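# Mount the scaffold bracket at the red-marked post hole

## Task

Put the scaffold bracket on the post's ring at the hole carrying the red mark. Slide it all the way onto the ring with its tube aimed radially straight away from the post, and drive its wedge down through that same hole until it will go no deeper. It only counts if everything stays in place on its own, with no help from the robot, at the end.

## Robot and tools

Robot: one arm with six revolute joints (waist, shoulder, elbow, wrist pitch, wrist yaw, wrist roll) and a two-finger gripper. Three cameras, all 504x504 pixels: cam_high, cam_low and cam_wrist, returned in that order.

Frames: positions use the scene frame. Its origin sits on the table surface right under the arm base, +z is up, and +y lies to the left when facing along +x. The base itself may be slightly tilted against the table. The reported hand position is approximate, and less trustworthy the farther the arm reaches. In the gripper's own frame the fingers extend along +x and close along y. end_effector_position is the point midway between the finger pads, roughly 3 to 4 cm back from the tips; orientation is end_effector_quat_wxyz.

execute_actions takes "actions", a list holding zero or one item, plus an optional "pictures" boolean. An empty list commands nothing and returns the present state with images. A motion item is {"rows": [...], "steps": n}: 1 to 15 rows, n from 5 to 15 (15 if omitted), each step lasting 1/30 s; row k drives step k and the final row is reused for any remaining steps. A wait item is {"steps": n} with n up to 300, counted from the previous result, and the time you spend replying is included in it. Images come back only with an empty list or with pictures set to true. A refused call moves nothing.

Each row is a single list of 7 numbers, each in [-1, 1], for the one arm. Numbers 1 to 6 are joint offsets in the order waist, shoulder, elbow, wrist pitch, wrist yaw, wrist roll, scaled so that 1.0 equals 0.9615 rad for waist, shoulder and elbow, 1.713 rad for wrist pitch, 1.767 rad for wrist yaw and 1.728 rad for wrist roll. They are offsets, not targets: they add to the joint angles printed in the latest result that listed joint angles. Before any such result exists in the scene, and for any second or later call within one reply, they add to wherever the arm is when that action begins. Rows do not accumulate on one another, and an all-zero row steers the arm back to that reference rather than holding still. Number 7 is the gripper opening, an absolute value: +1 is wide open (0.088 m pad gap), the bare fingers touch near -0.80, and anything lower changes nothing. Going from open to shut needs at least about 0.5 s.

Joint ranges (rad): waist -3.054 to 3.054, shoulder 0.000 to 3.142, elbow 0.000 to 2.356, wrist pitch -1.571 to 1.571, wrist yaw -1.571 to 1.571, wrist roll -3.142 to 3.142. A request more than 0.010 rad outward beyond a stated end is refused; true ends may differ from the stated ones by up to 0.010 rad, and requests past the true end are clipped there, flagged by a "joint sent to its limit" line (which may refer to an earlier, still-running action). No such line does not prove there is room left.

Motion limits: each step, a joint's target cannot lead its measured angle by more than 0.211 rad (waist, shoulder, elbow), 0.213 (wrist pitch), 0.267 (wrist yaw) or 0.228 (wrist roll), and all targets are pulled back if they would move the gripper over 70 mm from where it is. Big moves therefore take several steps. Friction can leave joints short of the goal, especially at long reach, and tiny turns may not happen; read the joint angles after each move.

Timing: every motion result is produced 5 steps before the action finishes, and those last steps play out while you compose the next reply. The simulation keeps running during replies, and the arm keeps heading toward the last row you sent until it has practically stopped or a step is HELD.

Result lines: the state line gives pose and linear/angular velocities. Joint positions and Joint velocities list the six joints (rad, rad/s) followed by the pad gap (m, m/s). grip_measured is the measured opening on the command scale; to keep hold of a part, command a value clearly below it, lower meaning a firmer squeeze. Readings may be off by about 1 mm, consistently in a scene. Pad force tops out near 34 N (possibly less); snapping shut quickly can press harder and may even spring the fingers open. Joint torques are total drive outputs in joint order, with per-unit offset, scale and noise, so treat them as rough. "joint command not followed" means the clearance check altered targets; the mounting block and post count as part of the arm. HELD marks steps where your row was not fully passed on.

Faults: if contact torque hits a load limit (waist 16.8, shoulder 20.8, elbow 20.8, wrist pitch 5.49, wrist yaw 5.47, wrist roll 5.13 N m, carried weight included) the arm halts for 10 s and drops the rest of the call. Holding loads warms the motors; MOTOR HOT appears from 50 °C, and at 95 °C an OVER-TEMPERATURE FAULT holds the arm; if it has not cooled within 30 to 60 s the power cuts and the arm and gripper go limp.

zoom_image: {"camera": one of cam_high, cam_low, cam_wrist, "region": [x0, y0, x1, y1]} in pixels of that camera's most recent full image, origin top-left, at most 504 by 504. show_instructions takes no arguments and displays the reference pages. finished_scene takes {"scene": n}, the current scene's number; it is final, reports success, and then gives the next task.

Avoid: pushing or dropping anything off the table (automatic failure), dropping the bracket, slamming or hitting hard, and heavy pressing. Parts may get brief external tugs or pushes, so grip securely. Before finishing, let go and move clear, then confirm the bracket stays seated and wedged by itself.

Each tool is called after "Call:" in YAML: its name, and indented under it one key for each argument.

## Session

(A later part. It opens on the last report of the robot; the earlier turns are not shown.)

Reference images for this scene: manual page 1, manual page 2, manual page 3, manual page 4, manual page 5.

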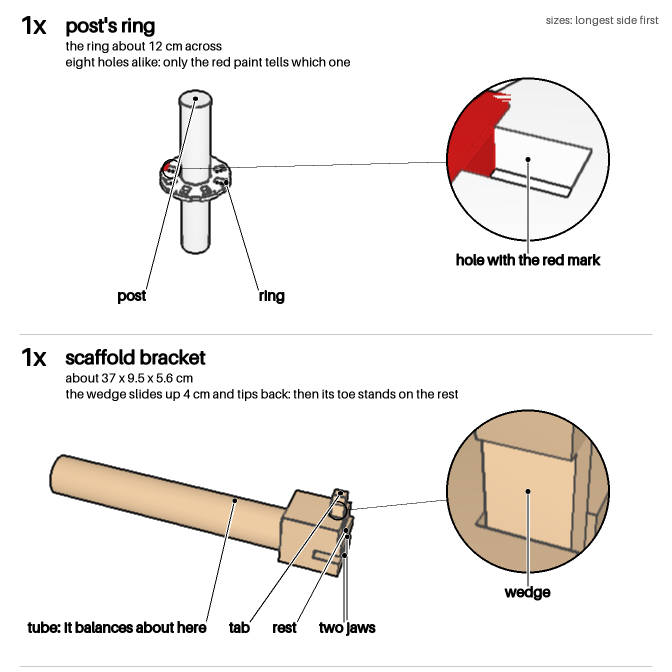

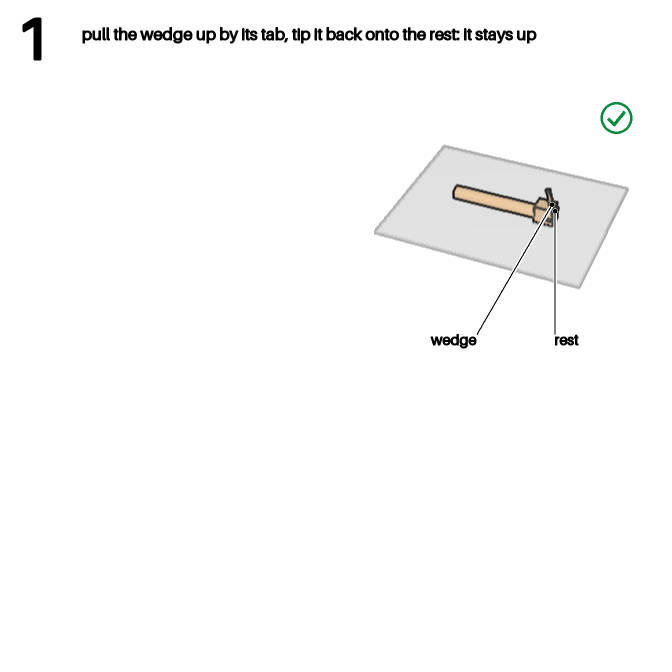

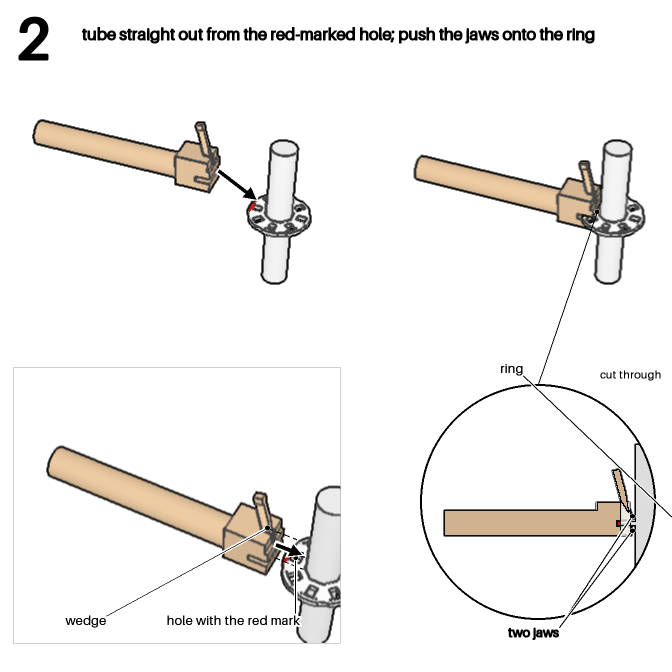

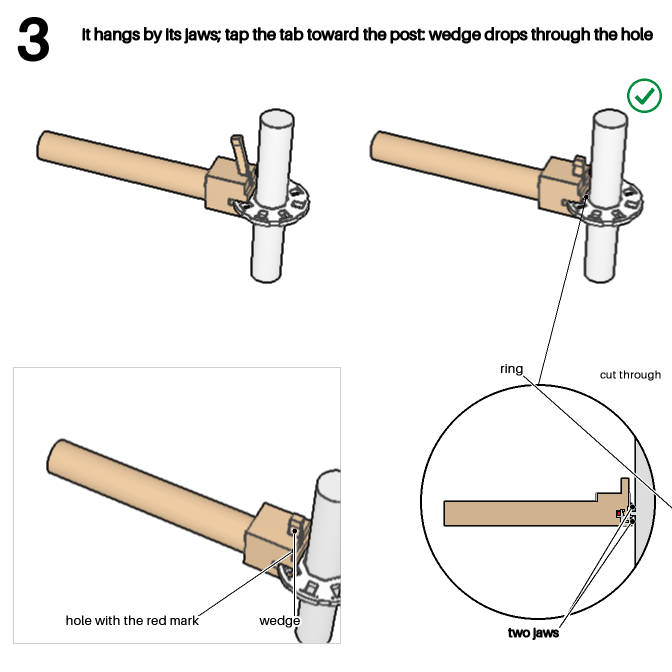

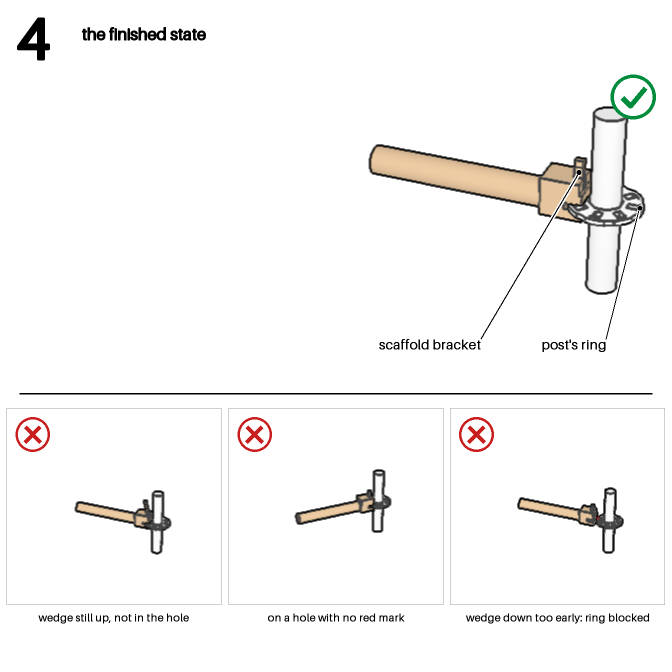

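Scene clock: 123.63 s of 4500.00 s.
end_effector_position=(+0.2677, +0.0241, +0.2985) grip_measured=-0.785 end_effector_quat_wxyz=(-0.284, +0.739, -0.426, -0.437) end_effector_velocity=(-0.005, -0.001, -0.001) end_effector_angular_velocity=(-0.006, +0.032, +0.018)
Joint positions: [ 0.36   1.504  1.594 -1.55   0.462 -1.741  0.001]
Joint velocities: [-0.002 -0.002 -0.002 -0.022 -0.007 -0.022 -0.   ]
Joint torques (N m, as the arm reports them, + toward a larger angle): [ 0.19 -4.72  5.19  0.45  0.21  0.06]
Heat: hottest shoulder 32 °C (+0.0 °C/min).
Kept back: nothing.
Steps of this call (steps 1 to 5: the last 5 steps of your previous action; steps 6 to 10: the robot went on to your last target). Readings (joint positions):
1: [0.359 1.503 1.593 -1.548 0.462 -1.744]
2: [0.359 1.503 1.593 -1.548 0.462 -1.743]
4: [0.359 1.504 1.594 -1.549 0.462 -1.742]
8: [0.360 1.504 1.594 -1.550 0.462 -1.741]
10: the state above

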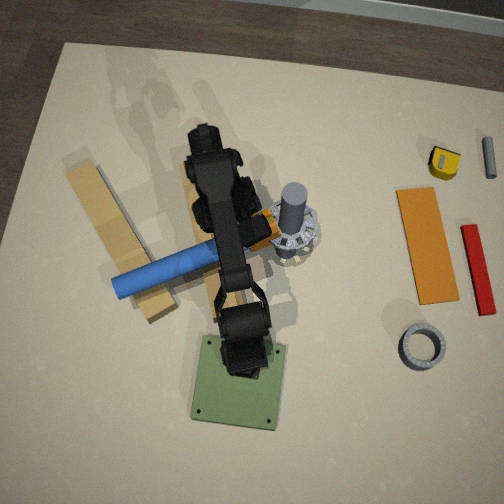

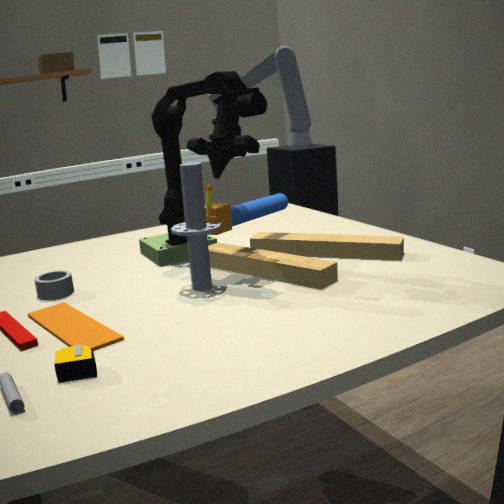

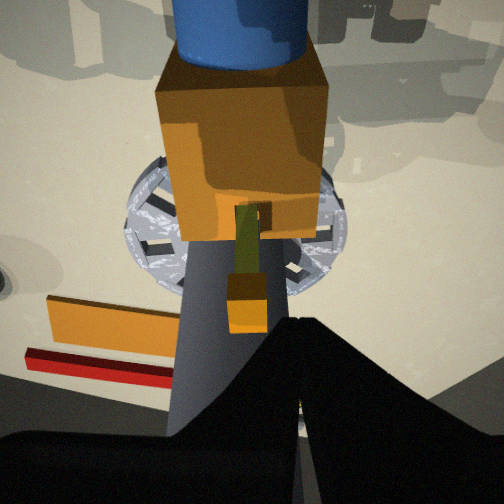

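Call:
execute_actions:
  actions:
    - {"rows":[[0.01,0.05,0.015,0,0,0.005,-0.9],[0.02,0.1,0.03,0.002,0,0.01,-0.9],[0.026,0.15,0.04,0.004,0,0.015,-0.9],[0.026,0.178,0.04,0.004,0,0.015,-0.9]],"steps":15}

Call:
execute_actions:
  actions:
    - {"steps":8}
  pictures: true

Scene clock: 125.63 s of 4500.00 s.
end_effector_position=(+0.2937, +0.0405, +0.2626) grip_measured=-0.785 end_effector_quat_wxyz=(-0.243, +0.719, -0.450, -0.470) end_effector_velocity=(+0.001, -0.002, -0.002) end_effector_angular_velocity=(-0.014, +0.016, +0.004)
Joint positions: [ 0.382  1.678  1.628 -1.542  0.462 -1.718  0.001]
Joint velocities: [-0.002  0.012  0.002 -0.007  0.007 -0.007 -0.   ]
Joint torques (N m, as the arm reports them, + toward a larger angle): [ 0.04 -7.62  4.83  0.36  0.24  0.04]
Heat: hottest shoulder 32 °C (-1.0 °C/min).
Steps of this call (steps 1 to 15: the robot went on to your last target; steps 16 to 50: nothing new was sent; steps 51 to 60: the first 10 steps of this action). Readings (joint positions):
51: [0.360 1.510 1.596 -1.552 0.462 -1.740]
52: [0.362 1.523 1.603 -1.554 0.462 -1.736]
54: [0.371 1.573 1.623 -1.551 0.462 -1.727]
58: [0.382 1.667 1.628 -1.542 0.462 -1.719]
60: the state above

Scene clock: 125.90 s of 4500.00 s.
end_effector_position=(+0.2935, +0.0405, +0.2632) grip_measured=-0.785 end_effector_quat_wxyz=(-0.244, +0.719, -0.450, -0.470) end_effector_velocity=(-0.002, +0.001, -0.003) end_effector_angular_velocity=(+0.015, +0.022, +0.004)
Joint positions: [ 0.382  1.676  1.628 -1.542  0.462 -1.718  0.001]
Joint velocities: [-0.002  0.002 -0.002 -0.007 -0.022 -0.007  0.   ]
Joint torques (N m, as the arm reports them, + toward a larger angle): [ 0.22 -7.1   4.89  0.39  0.22  0.04]
Heat: hottest shoulder 32 °C (-1.0 °C/min).
Kept back: nothing.
Steps of this call (steps 1 to 5: the last 5 steps of your previous action; steps 6 to 8: the robot went on to your last target). Readings (joint positions):
1: [0.382 1.678 1.628 -1.542 0.462 -1.718]
2: [0.382 1.677 1.628 -1.542 0.462 -1.718]
4: [0.382 1.676 1.628 -1.542 0.462 -1.718]
8: the state above

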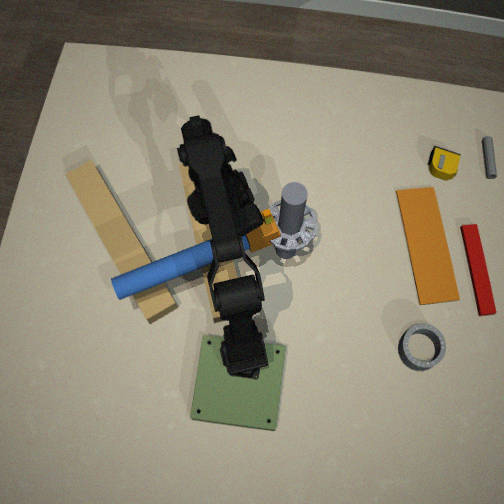

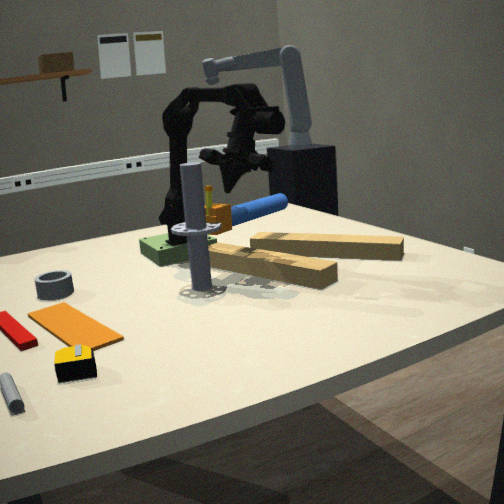

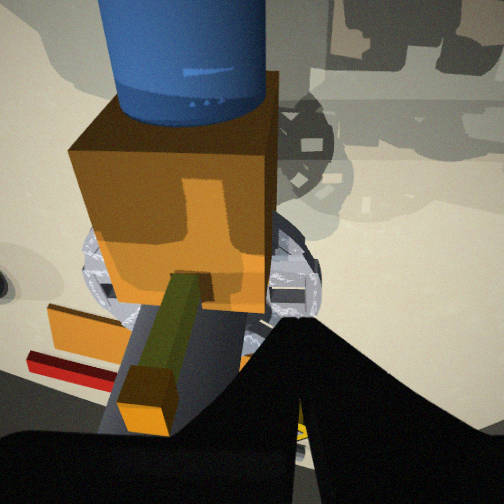

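Call:
execute_actions:
  actions:
    - {"rows":[[0.03,0,-0.03,0.015,0,0.017,-0.9],[0.06,-0.005,-0.07,0.037,0,0.033,-0.9],[0.06,-0.01,-0.12,0.062,0,0.033,-0.9],[0.06,-0.015,-0.17,0.09,0,0.033,-0.9],[0.06,-0.02,-0.22,0.115,0,0.033,-0.9]],"steps":15}

Call:
execute_actions:
  actions:
    - {"steps":10}
  pictures: true

Call:
zoom_image:
  camera: "cam_low"
  region: [150, 130, 310, 260]

Scene clock: 127.67 s of 4500.00 s.
end_effector_position=(+0.2911, +0.0572, +0.2166) grip_measured=-0.785 end_effector_quat_wxyz=(-0.247, +0.724, -0.444, -0.466) end_effector_velocity=(+0.003, +0.003, -0.030) end_effector_angular_velocity=(+0.017, -0.020, -0.004)
Joint positions: [ 0.439  1.664  1.429 -1.363  0.463 -1.665  0.001]
Joint velocities: [ 0.002 -0.002 -0.12   0.139 -0.007  0.007 -0.   ]
Joint torques (N m, as the arm reports them, + toward a larger angle): [-0.01 -7.84  4.47  0.75  0.18  0.05]
Heat: hottest shoulder 32 °C (-1.0 °C/min).
Steps of this call (steps 1 to 15: the robot went on to your last target; steps 16 to 43: nothing new was sent; steps 44 to 53: the first 10 steps of this action). Readings (joint positions):
44: [0.384 1.676 1.626 -1.540 0.462 -1.711]
45: [0.392 1.675 1.616 -1.526 0.463 -1.698]
47: [0.417 1.666 1.567 -1.467 0.463 -1.679]
51: [0.438 1.664 1.448 -1.378 0.463 -1.667]
53: the state above

Scene clock: 128.00 s of 4500.00 s.
end_effector_position=(+0.2933, +0.0581, +0.2160) grip_measured=-0.785 end_effector_quat_wxyz=(-0.252, +0.726, -0.442, -0.463) end_effector_velocity=(-0.002, +0.003, -0.001) end_effector_angular_velocity=(+0.022, +0.005, +0.009)
Joint positions: [ 0.439  1.664  1.426 -1.349  0.463 -1.663  0.001]
Joint velocities: [ 0.002 -0.007 -0.007  0.007 -0.022 -0.007 -0.   ]
Joint torques (N m, as the arm reports them, + toward a larger angle): [ 0.06 -7.78  3.76  0.65  0.19  0.05]
Heat: hottest shoulder 32 °C (-1.0 °C/min).
Kept back: nothing.
Steps of this call (steps 1 to 5: the last 5 steps of your previous action; steps 6 to 10: the robot went on to your last target). Readings (joint positions):
1: [0.439 1.664 1.427 -1.359 0.463 -1.664]
2: [0.439 1.664 1.427 -1.354 0.463 -1.664]
4: [0.439 1.664 1.427 -1.351 0.463 -1.663]
8: [0.439 1.664 1.426 -1.349 0.463 -1.663]
10: the state above

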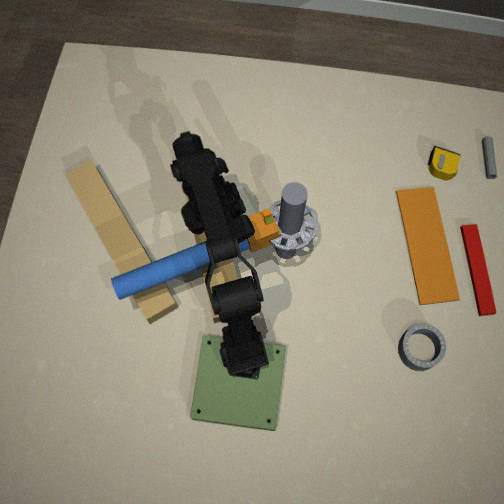

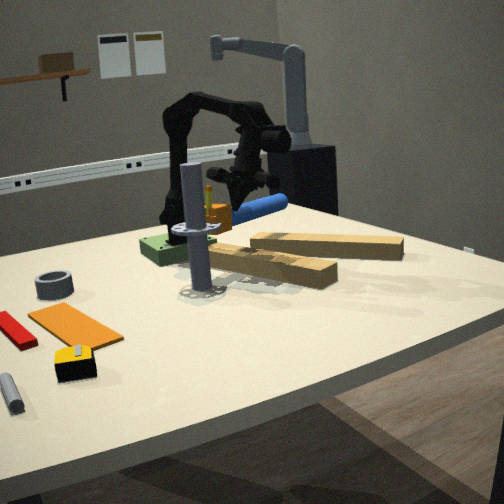

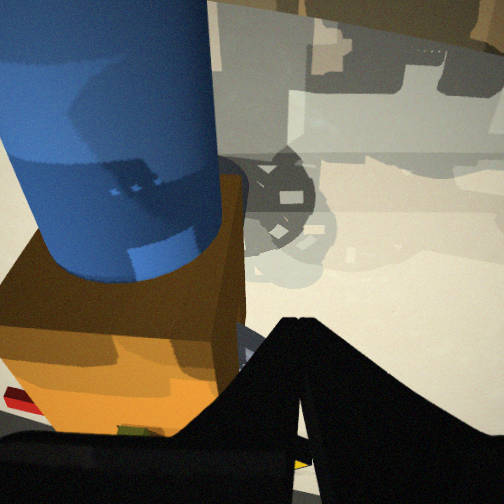

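Region (150, 130, 310, 260) of cam_low's 504x504 image, scaled by 3.150, with more detail than that image has; it fills the top 410 rows of this view, and the rest is white.

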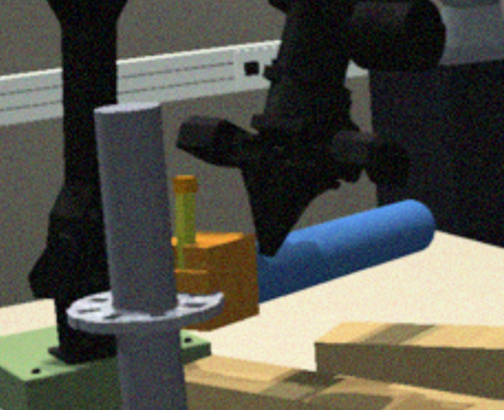

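Call:
execute_actions:
  actions:
    - {"rows":[[0,0,-0.04,0.02,0,0,-0.9],[0,0,-0.08,0.042,0,0,-0.9],[0,0,-0.08,0.042,0,0,-0.9],[0,0,-0.08,0.042,0,0,-0.9],[0,0,-0.08,0.042,0,0,-0.9],[-0.03,0.01,-0.08,0.047,0,-0.017,-0.9],[-0.06,0.02,-0.08,0.053,0,-0.033,-0.9]],"steps":15}

Call:
execute_actions:
  actions:
    - {"steps":10}
  pictures: true

Call:
zoom_image:
  camera: "cam_low"
  region: [150, 130, 310, 260]

Scene clock: 128.63 s of 4500.00 s.
end_effector_position=(+0.2985, +0.0460, +0.1965) grip_measured=-0.785 end_effector_quat_wxyz=(-0.249, +0.722, -0.447, -0.466) end_effector_velocity=(+0.015, -0.072, -0.017) end_effector_angular_velocity=(-0.027, +0.096, -0.122)
Joint positions: [ 0.394  1.672  1.358 -1.266  0.462 -1.706  0.001]
Joint velocities: [-0.247  0.046 -0.012  0.022 -0.007 -0.139 -0.   ]
Joint torques (N m, as the arm reports them, + toward a larger angle): [ 0.57 -6.18  3.76  0.63  0.24 -0.09]
Heat: hottest shoulder 32 °C (-1.0 °C/min).
Steps of this call (steps 1 to 9: the robot went on to your last target; steps 10 to 19: the first 10 steps of this action). Readings (joint positions):
10: [0.439 1.664 1.421 -1.341 0.463 -1.662]
11: [0.439 1.662 1.409 -1.323 0.463 -1.662]
13: [0.439 1.661 1.382 -1.300 0.463 -1.662]
17: [0.417 1.668 1.359 -1.274 0.462 -1.693]
19: the state above

Scene clock: 128.97 s of 4500.00 s.
end_effector_position=(+0.2998, +0.0428, +0.1957) grip_measured=-0.785 end_effector_quat_wxyz=(-0.248, +0.721, -0.448, -0.466) end_effector_velocity=(-0.005, -0.003, -0.000) end_effector_angular_velocity=(-0.005, +0.032, +0.012)
Joint positions: [ 0.382  1.674  1.357 -1.261  0.462 -1.717  0.001]
Joint velocities: [-0.007 -0.002 -0.002 -0.022 -0.007 -0.022 -0.   ]
Joint torques (N m, as the arm reports them, + toward a larger angle): [-0.26 -6.04  3.8   0.66  0.24 -0.08]
Heat: hottest shoulder 32 °C (-1.0 °C/min).
Kept back: nothing.
Steps of this call (steps 1 to 5: the last 5 steps of your previous action; steps 6 to 10: the robot went on to your last target). Readings (joint positions):
1: [0.387 1.673 1.358 -1.265 0.462 -1.709]
2: [0.384 1.674 1.357 -1.264 0.462 -1.712]
4: [0.382 1.674 1.357 -1.262 0.462 -1.715]
8: [0.382 1.674 1.357 -1.261 0.462 -1.717]
10: the state above

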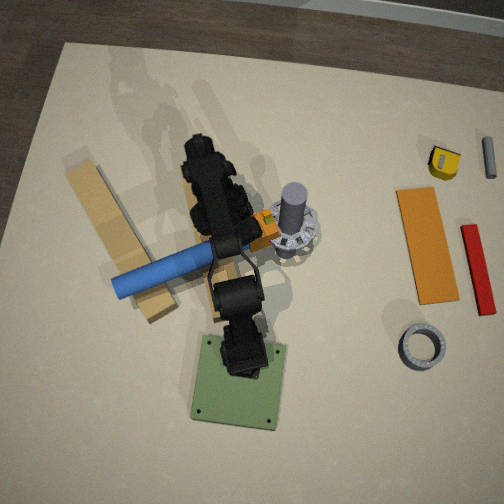

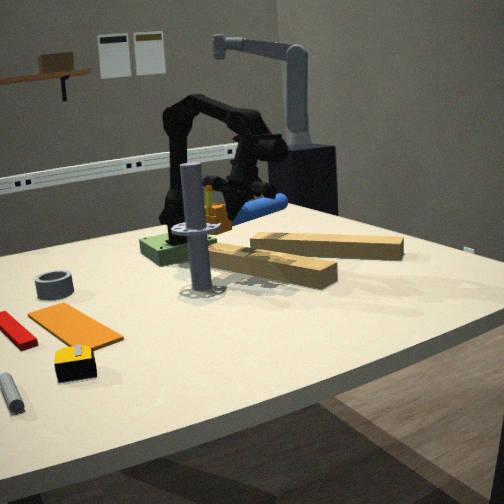

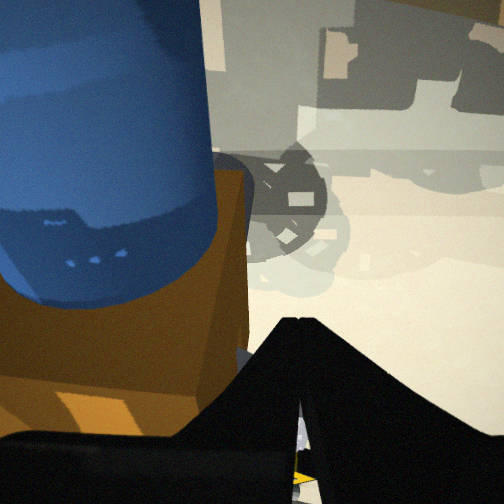

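Region (150, 130, 310, 260) of cam_low's 504x504 image, scaled by 3.150, with more detail than that image has; it fills the top 410 rows of this view, and the rest is white.

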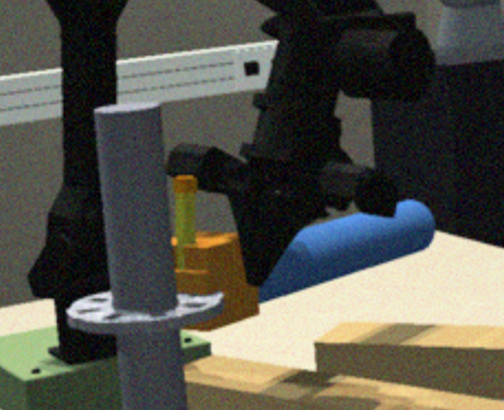

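Call:
execute_actions:
  actions:
    - {"rows":[[0,-0.01,0,-0.005,0,0,-0.9],[-0.005,-0.02,0,-0.01,0,0,-0.9],[-0.01,-0.03,0,-0.016,0,-0.005,-0.9]],"steps":15}

Call:
execute_actions:
  actions:
    - {"steps":6}
  pictures: true

Call:
zoom_image:
  camera: "cam_low"
  region: [150, 130, 310, 260]

Scene clock: 129.87 s of 4500.00 s.
end_effector_position=(+0.2959, +0.0402, +0.2006) grip_measured=-0.785 end_effector_quat_wxyz=(-0.249, +0.721, -0.447, -0.467) end_effector_velocity=(-0.005, -0.004, +0.002) end_effector_angular_velocity=(-0.016, +0.022, +0.017)
Joint positions: [ 0.377  1.656  1.357 -1.278  0.459 -1.723  0.001]
Joint velocities: [-0.002 -0.007 -0.002 -0.022  0.007 -0.022 -0.   ]
Joint torques (N m, as the arm reports them, + toward a larger angle): [-0.41 -8.06  4.59 -0.21  0.35 -0.12]
Heat: hottest shoulder 32 °C (-1.0 °C/min).
Steps of this call (steps 1 to 17: the robot went on to your last target; steps 18 to 27: the first 10 steps of this action). Readings (joint positions):
18: [0.382 1.675 1.357 -1.261 0.462 -1.718]
19: [0.382 1.673 1.357 -1.262 0.462 -1.718]
21: [0.380 1.668 1.357 -1.275 0.462 -1.720]
25: [0.377 1.656 1.357 -1.278 0.459 -1.722]
27: the state above

Scene clock: 130.07 s of 4500.00 s.
end_effector_position=(+0.2959, +0.0402, +0.2006) grip_measured=-0.785 end_effector_quat_wxyz=(-0.249, +0.721, -0.447, -0.467) end_effector_velocity=(-0.008, -0.003, -0.001) end_effector_angular_velocity=(-0.007, +0.040, +0.004)
Joint positions: [ 0.377  1.656  1.357 -1.278  0.459 -1.723  0.001]
Joint velocities: [-0.002 -0.002 -0.002 -0.037 -0.007 -0.007 -0.   ]
Joint torques (N m, as the arm reports them, + toward a larger angle): [-0.46 -8.09  4.51 -0.28  0.35 -0.13]
Heat: hottest shoulder 32 °C (-1.0 °C/min).
Kept back: nothing.
Steps of this call (steps 1 to 5: the last 5 steps of your previous action; step 6: the robot went on to your last target). Readings (joint positions):
1: [0.377 1.656 1.357 -1.278 0.459 -1.723]
2: [0.377 1.656 1.357 -1.278 0.459 -1.723]
4: [0.377 1.656 1.357 -1.278 0.459 -1.723]
6: the state above

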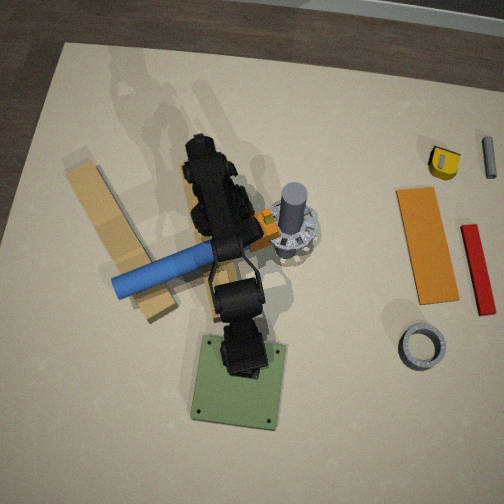

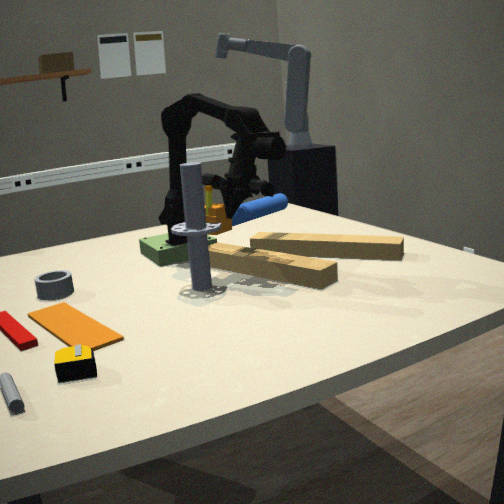

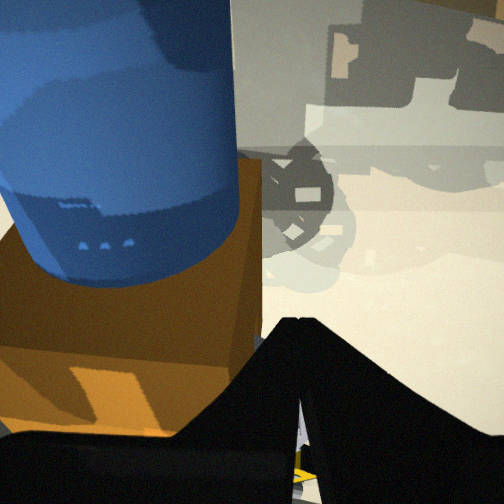

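Region (150, 130, 310, 260) of cam_low's 504x504 image, scaled by 3.150, with more detail than that image has; it fills the top 410 rows of this view, and the rest is white.

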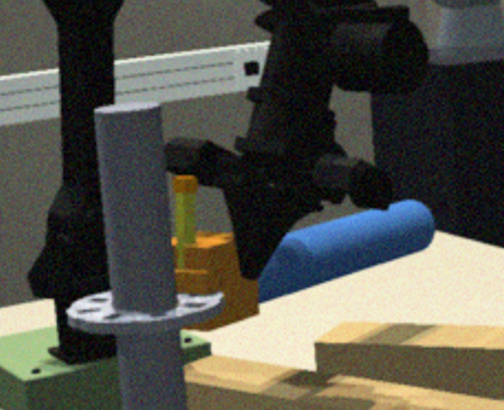

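Call:
execute_actions:
  actions:
    - {"rows":[[0,-0.015,-0.008,-0.004,0,0,-0.9],[-0.005,-0.03,-0.016,-0.008,0,0,-0.9],[-0.01,-0.04,-0.02,-0.01,0,-0.005,-0.9]],"steps":15}

Call:
execute_actions:
  actions:
    - {"steps":6}
  pictures: true

Call:
zoom_image:
  camera: "cam_low"
  region: [150, 130, 310, 260]

Scene clock: 130.70 s of 4500.00 s.
end_effector_position=(+0.2942, +0.0398, +0.2058) grip_measured=-0.785 end_effector_quat_wxyz=(-0.257, +0.723, -0.442, -0.464) end_effector_velocity=(+0.003, +0.001, +0.001) end_effector_angular_velocity=(+0.015, -0.020, +0.004)
Joint positions: [ 0.376  1.632  1.354 -1.276  0.454 -1.727  0.001]
Joint velocities: [-0.002 -0.007 -0.002  0.022 -0.007 -0.007  0.   ]
Joint torques (N m, as the arm reports them, + toward a larger angle): [-0.84 -8.47  3.18 -0.82  0.47 -0.15]
Heat: hottest shoulder 32 °C (-1.0 °C/min).
Steps of this call (steps 1 to 9: the robot went on to your last target; steps 10 to 19: the first 10 steps of this action). Readings (joint positions):
10: [0.377 1.655 1.357 -1.278 0.459 -1.723]
11: [0.377 1.653 1.357 -1.277 0.459 -1.723]
13: [0.377 1.645 1.354 -1.274 0.457 -1.724]
17: [0.376 1.633 1.354 -1.276 0.454 -1.726]
19: the state above

Scene clock: 130.90 s of 4500.00 s.
end_effector_position=(+0.2942, +0.0398, +0.2059) grip_measured=-0.785 end_effector_quat_wxyz=(-0.257, +0.724, -0.442, -0.464) end_effector_velocity=(-0.005, +0.001, -0.000) end_effector_angular_velocity=(+0.016, +0.021, -0.008)
Joint positions: [ 0.376  1.631  1.354 -1.276  0.454 -1.727  0.001]
Joint velocities: [-0.002 -0.002  0.002 -0.022 -0.022  0.007 -0.   ]
Joint torques (N m, as the arm reports them, + toward a larger angle): [-0.84 -8.51  3.15 -0.85  0.47 -0.15]
Heat: hottest shoulder 32 °C (-1.0 °C/min).
Kept back: nothing.
Steps of this call (steps 1 to 5: the last 5 steps of your previous action; step 6: the robot went on to your last target). Readings (joint positions):
1: [0.376 1.632 1.354 -1.276 0.454 -1.727]
2: [0.376 1.631 1.354 -1.276 0.454 -1.727]
4: [0.376 1.631 1.354 -1.276 0.454 -1.727]
6: the state above

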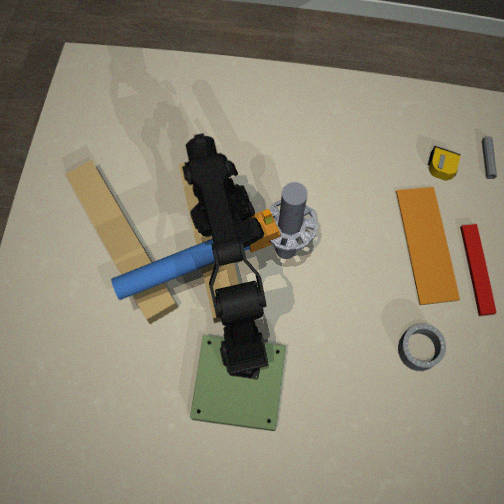

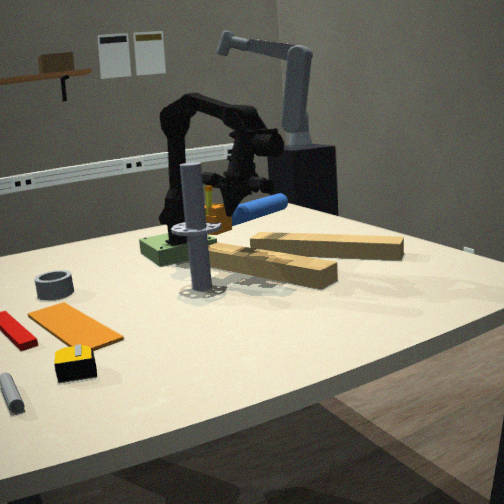

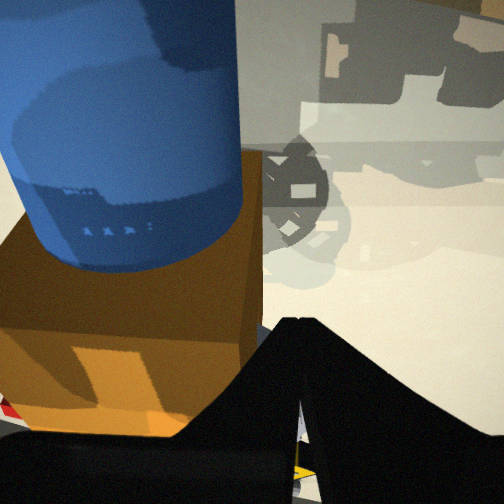

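Region (150, 130, 310, 260) of cam_low's 504x504 image, scaled by 3.150, with more detail than that image has; it fills the top 410 rows of this view, and the rest is white.

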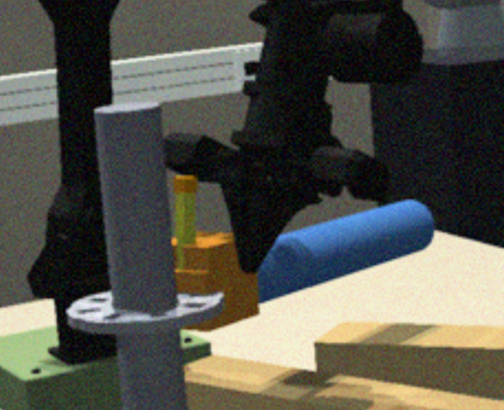

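Call:
execute_actions:
  actions:
    - {"rows":[[0,0.06,0,0.03,0,0,-0.9]],"steps":15}

Call:
show_instructions:

Scene clock: 131.40 s of 4500.00 s.
end_effector_position=(+0.3053, +0.0438, +0.1919) grip_measured=-0.785 end_effector_quat_wxyz=(-0.255, +0.723, -0.443, -0.465) end_effector_velocity=(+0.001, +0.000, -0.000) end_effector_angular_velocity=(+0.006, +0.005, +0.017)
Joint positions: [ 0.376  1.683  1.354 -1.23   0.455 -1.727  0.001]
Joint velocities: [-0.002 -0.002 -0.002  0.007 -0.007 -0.022  0.   ]
Joint torques (N m, as the arm reports them, + toward a larger angle): [-0.04 -6.49  4.59  0.7   0.18  0.  ]
Heat: hottest shoulder 32 °C (-1.0 °C/min).
Steps of this call (steps 1 to 5: the robot went on to your last target; steps 6 to 15: the first 10 steps of this action). Readings (joint positions):
6: [0.376 1.638 1.354 -1.276 0.454 -1.727]
7: [0.376 1.643 1.354 -1.269 0.455 -1.727]
9: [0.376 1.662 1.354 -1.242 0.455 -1.727]
13: [0.376 1.683 1.354 -1.231 0.455 -1.727]
15: the state above

Reference images for this scene: manual page 1, manual page 2, manual page 3, manual page 4, manual page 5.

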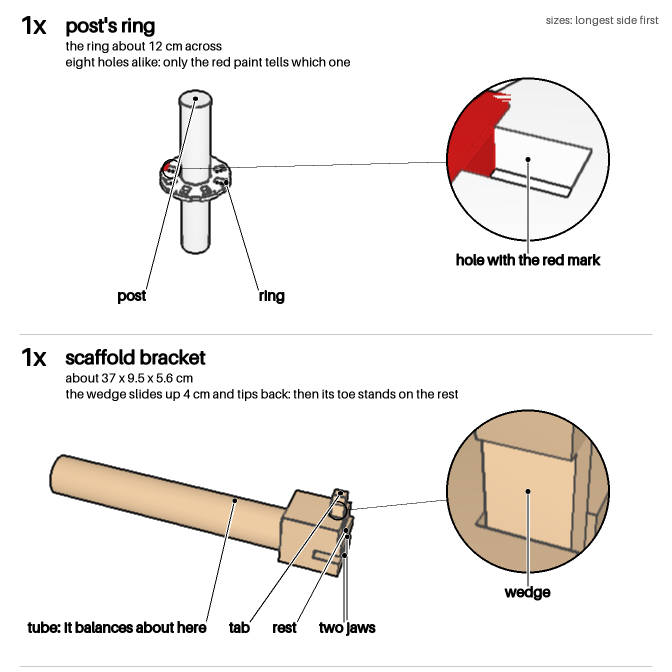

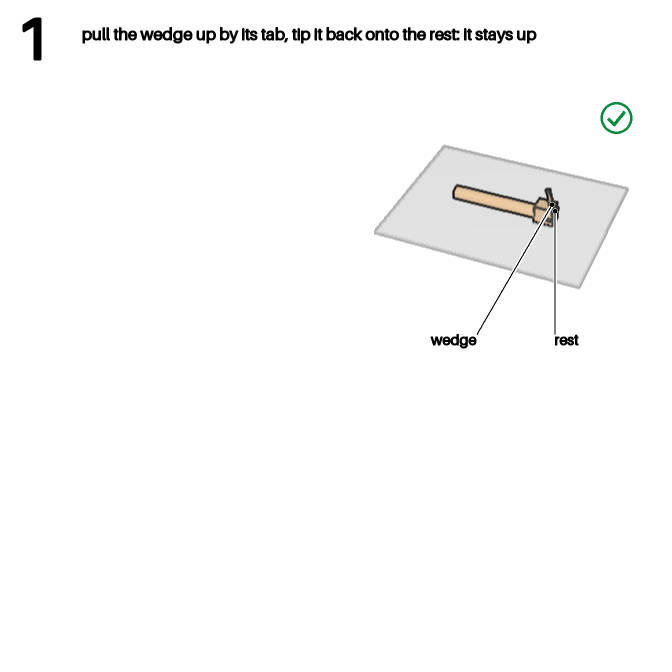

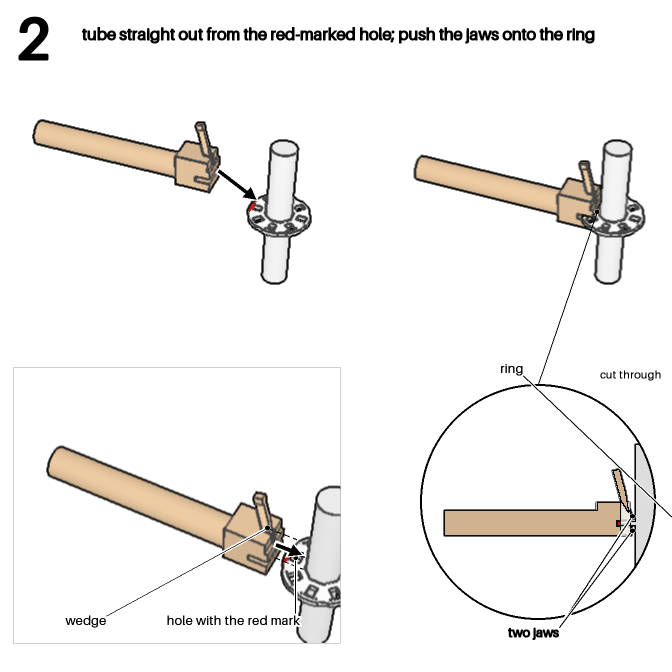

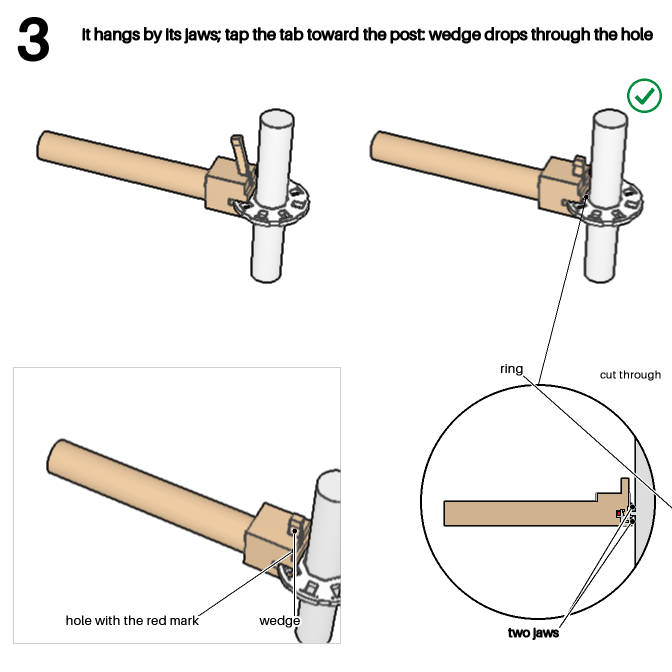

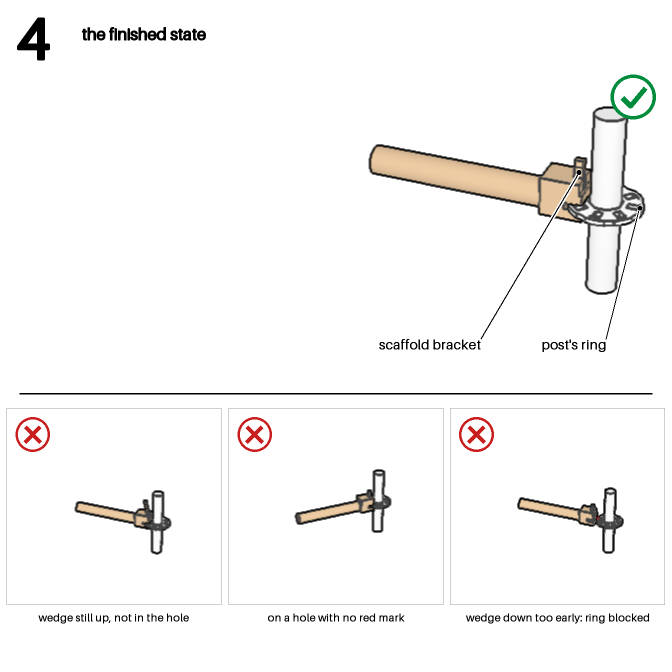

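Call:
execute_actions:
  actions:
    - {"rows":[[0.08,0.0,0.12,-0.07,0,0.045,1.0]],"steps":15}

Call:
execute_actions:
  actions:
    - {"steps":8}
  pictures: true

Call:
zoom_image:
  camera: "cam_low"
  region: [160, 170, 250, 250]

Scene clock: 131.97 s of 4500.00 s.
end_effector_position=(+0.3018, +0.0677, +0.2192) grip_measured=+0.259 end_effector_quat_wxyz=(-0.264, +0.731, -0.432, -0.458) end_effector_velocity=(+0.058, +0.036, +0.012) end_effector_angular_velocity=(+0.185, -0.308, -0.033)
Joint positions: [ 0.453  1.683  1.462 -1.336  0.455 -1.653  0.052]
Joint velocities: [ 0.012 -0.002  0.046  0.286 -0.037  0.051  0.171]
Joint torques (N m, as the arm reports them, + toward a larger angle): [-0.24 -7.26  4.89 -0.45  0.24  0.02]
Heat: hottest shoulder 32 °C (-1.0 °C/min).
Steps of this call (steps 1 to 5: the last 5 steps of your previous action; steps 6 to 7: the robot went on to your last target; steps 8 to 17: the first 10 steps of this action). Readings (joint positions):
8: [0.380 1.685 1.369 -1.252 0.455 -1.709]
9: [0.396 1.690 1.393 -1.287 0.455 -1.692]
11: [0.431 1.689 1.431 -1.314 0.455 -1.670]
15: [0.452 1.683 1.461 -1.339 0.455 -1.656]
17: the state above

Scene clock: 132.23 s of 4500.00 s.
end_effector_position=(+0.3062, +0.0750, +0.2235) grip_measured=+1.000 end_effector_quat_wxyz=(-0.275, +0.735, -0.420, -0.455) end_effector_velocity=(-0.036, -0.007, +0.000) end_effector_angular_velocity=(-0.121, +0.163, +0.077)
Joint positions: [ 0.464  1.685  1.482 -1.325  0.446 -1.65   0.088]
Joint velocities: [ 0.046 -0.002 -0.002 -0.183  0.037 -0.037  0.   ]
Joint torques (N m, as the arm reports them, + toward a larger angle): [-1.5  -7.55  3.38 -1.05  0.52  0.04]
Heat: hottest shoulder 32 °C (-1.0 °C/min).
Kept back: nothing.
Steps of this call (steps 1 to 5: the last 5 steps of your previous action; steps 6 to 8: the robot went on to your last target). Readings (joint positions):
1: [0.453 1.683 1.464 -1.327 0.454 -1.652]
2: [0.453 1.684 1.467 -1.319 0.454 -1.651]
4: [0.456 1.685 1.473 -1.311 0.450 -1.649]
8: the state above

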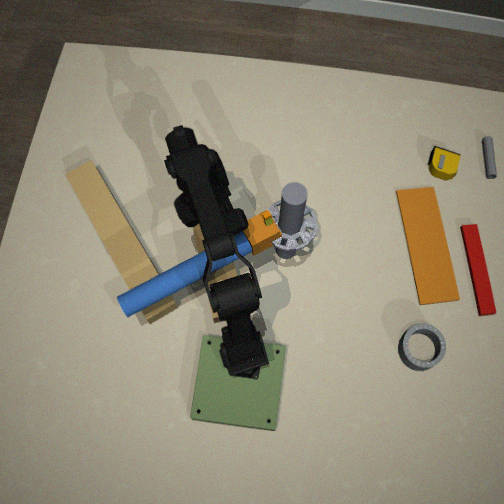

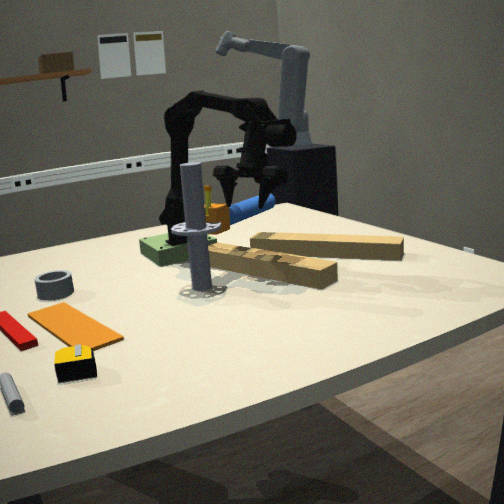

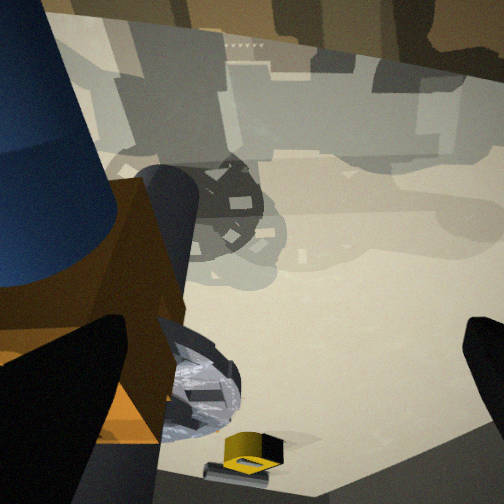

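Region (160, 170, 250, 250) of cam_low's 504x504 image, scaled by 5.600, with more detail than that image has.

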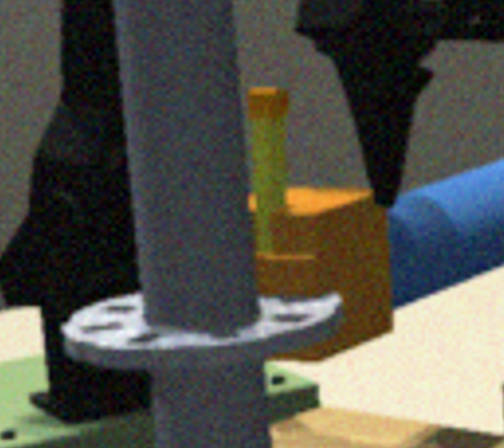

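Call:
execute_actions:
  actions:
    - {"rows":[[0,-0.04,0.02,-0.035,0,0,1],[0,-0.08,0.04,-0.07,0,0,1],[0,-0.12,0.04,-0.09,0,0,1],[0.01,-0.16,0.03,-0.105,0,0,1],[0.03,-0.19,0.0,-0.11,0,0,1],[0.06,-0.215,-0.03,-0.113,0,0,1],[0.09,-0.234,-0.06,-0.113,0,0,1],[0.12,-0.234,-0.093,-0.113,0,-0.006,1]],"steps":15}

Call:
execute_actions:
  actions:
    - {"steps":10}
  pictures: true

Scene clock: 133.47 s of 4500.00 s.
end_effector_position=(+0.2409, +0.0683, +0.2682) grip_measured=+1.000 end_effector_quat_wxyz=(-0.250, +0.754, -0.387, -0.468) end_effector_velocity=(-0.126, +0.049, -0.046) end_effector_angular_velocity=(-0.160, +0.266, +0.491)
Joint positions: [ 0.554  1.461  1.439 -1.512  0.448 -1.655  0.088]
Joint velocities: [ 0.432 -0.237 -0.379 -0.139 -0.007 -0.066  0.   ]
Joint torques (N m, as the arm reports them, + toward a larger angle): [-0.94 -2.86  3.01  0.77  0.12 -0.06]
Heat: hottest shoulder 32 °C (-1.0 °C/min).
Steps of this call (steps 1 to 27: the robot went on to your last target; steps 28 to 37: the first 10 steps of this action). Readings (joint positions):
28: [0.465 1.682 1.484 -1.327 0.447 -1.650]
29: [0.466 1.677 1.491 -1.336 0.445 -1.650]
31: [0.469 1.648 1.505 -1.400 0.440 -1.648]
35: [0.513 1.496 1.464 -1.495 0.448 -1.650]
37: the state above

Scene clock: 133.80 s of 4500.00 s.
end_effector_position=(+0.2339, +0.0701, +0.2581) grip_measured=+1.000 end_effector_quat_wxyz=(-0.227, +0.753, -0.388, -0.481) end_effector_velocity=(-0.001, -0.001, +0.000) end_effector_angular_velocity=(-0.012, +0.005, +0.009)
Joint positions: [ 0.576  1.461  1.4   -1.515  0.448 -1.658  0.088]
Joint velocities: [ 0.002 -0.002 -0.002 -0.007  0.007 -0.007  0.   ]
Joint torques (N m, as the arm reports them, + toward a larger angle): [ 0.24 -5.34  3.83  0.25  0.12 -0.08]
Heat: hottest shoulder 32 °C (-1.0 °C/min).
Kept back: nothing.
Steps of this call (steps 1 to 5: the last 5 steps of your previous action; steps 6 to 10: the robot went on to your last target). Readings (joint positions):
1: [0.566 1.457 1.428 -1.513 0.447 -1.656]
2: [0.571 1.458 1.418 -1.513 0.447 -1.657]
4: [0.575 1.461 1.404 -1.514 0.448 -1.657]
8: [0.576 1.461 1.400 -1.515 0.448 -1.658]
10: the state above

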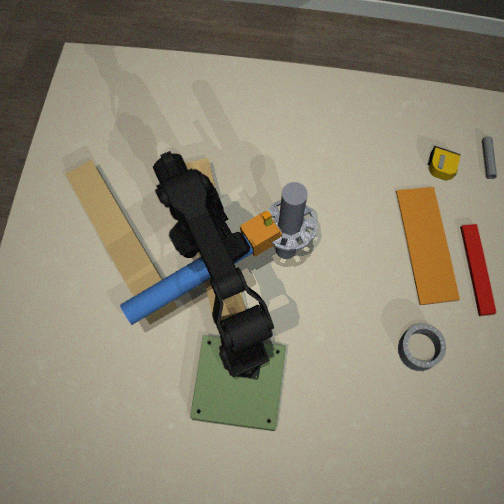

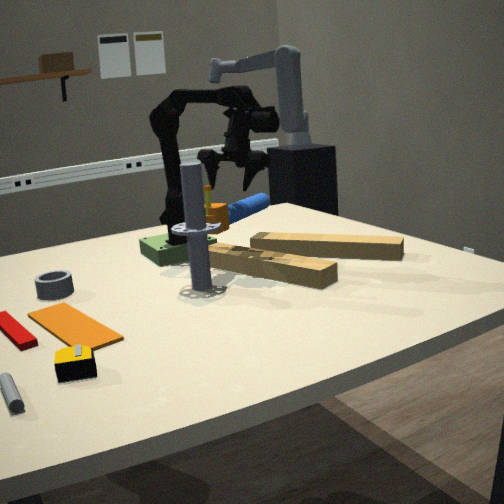

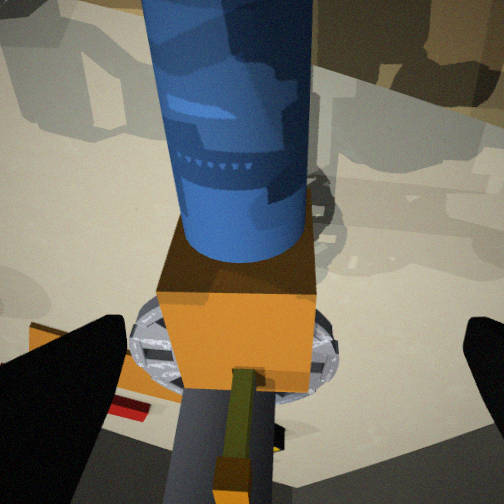

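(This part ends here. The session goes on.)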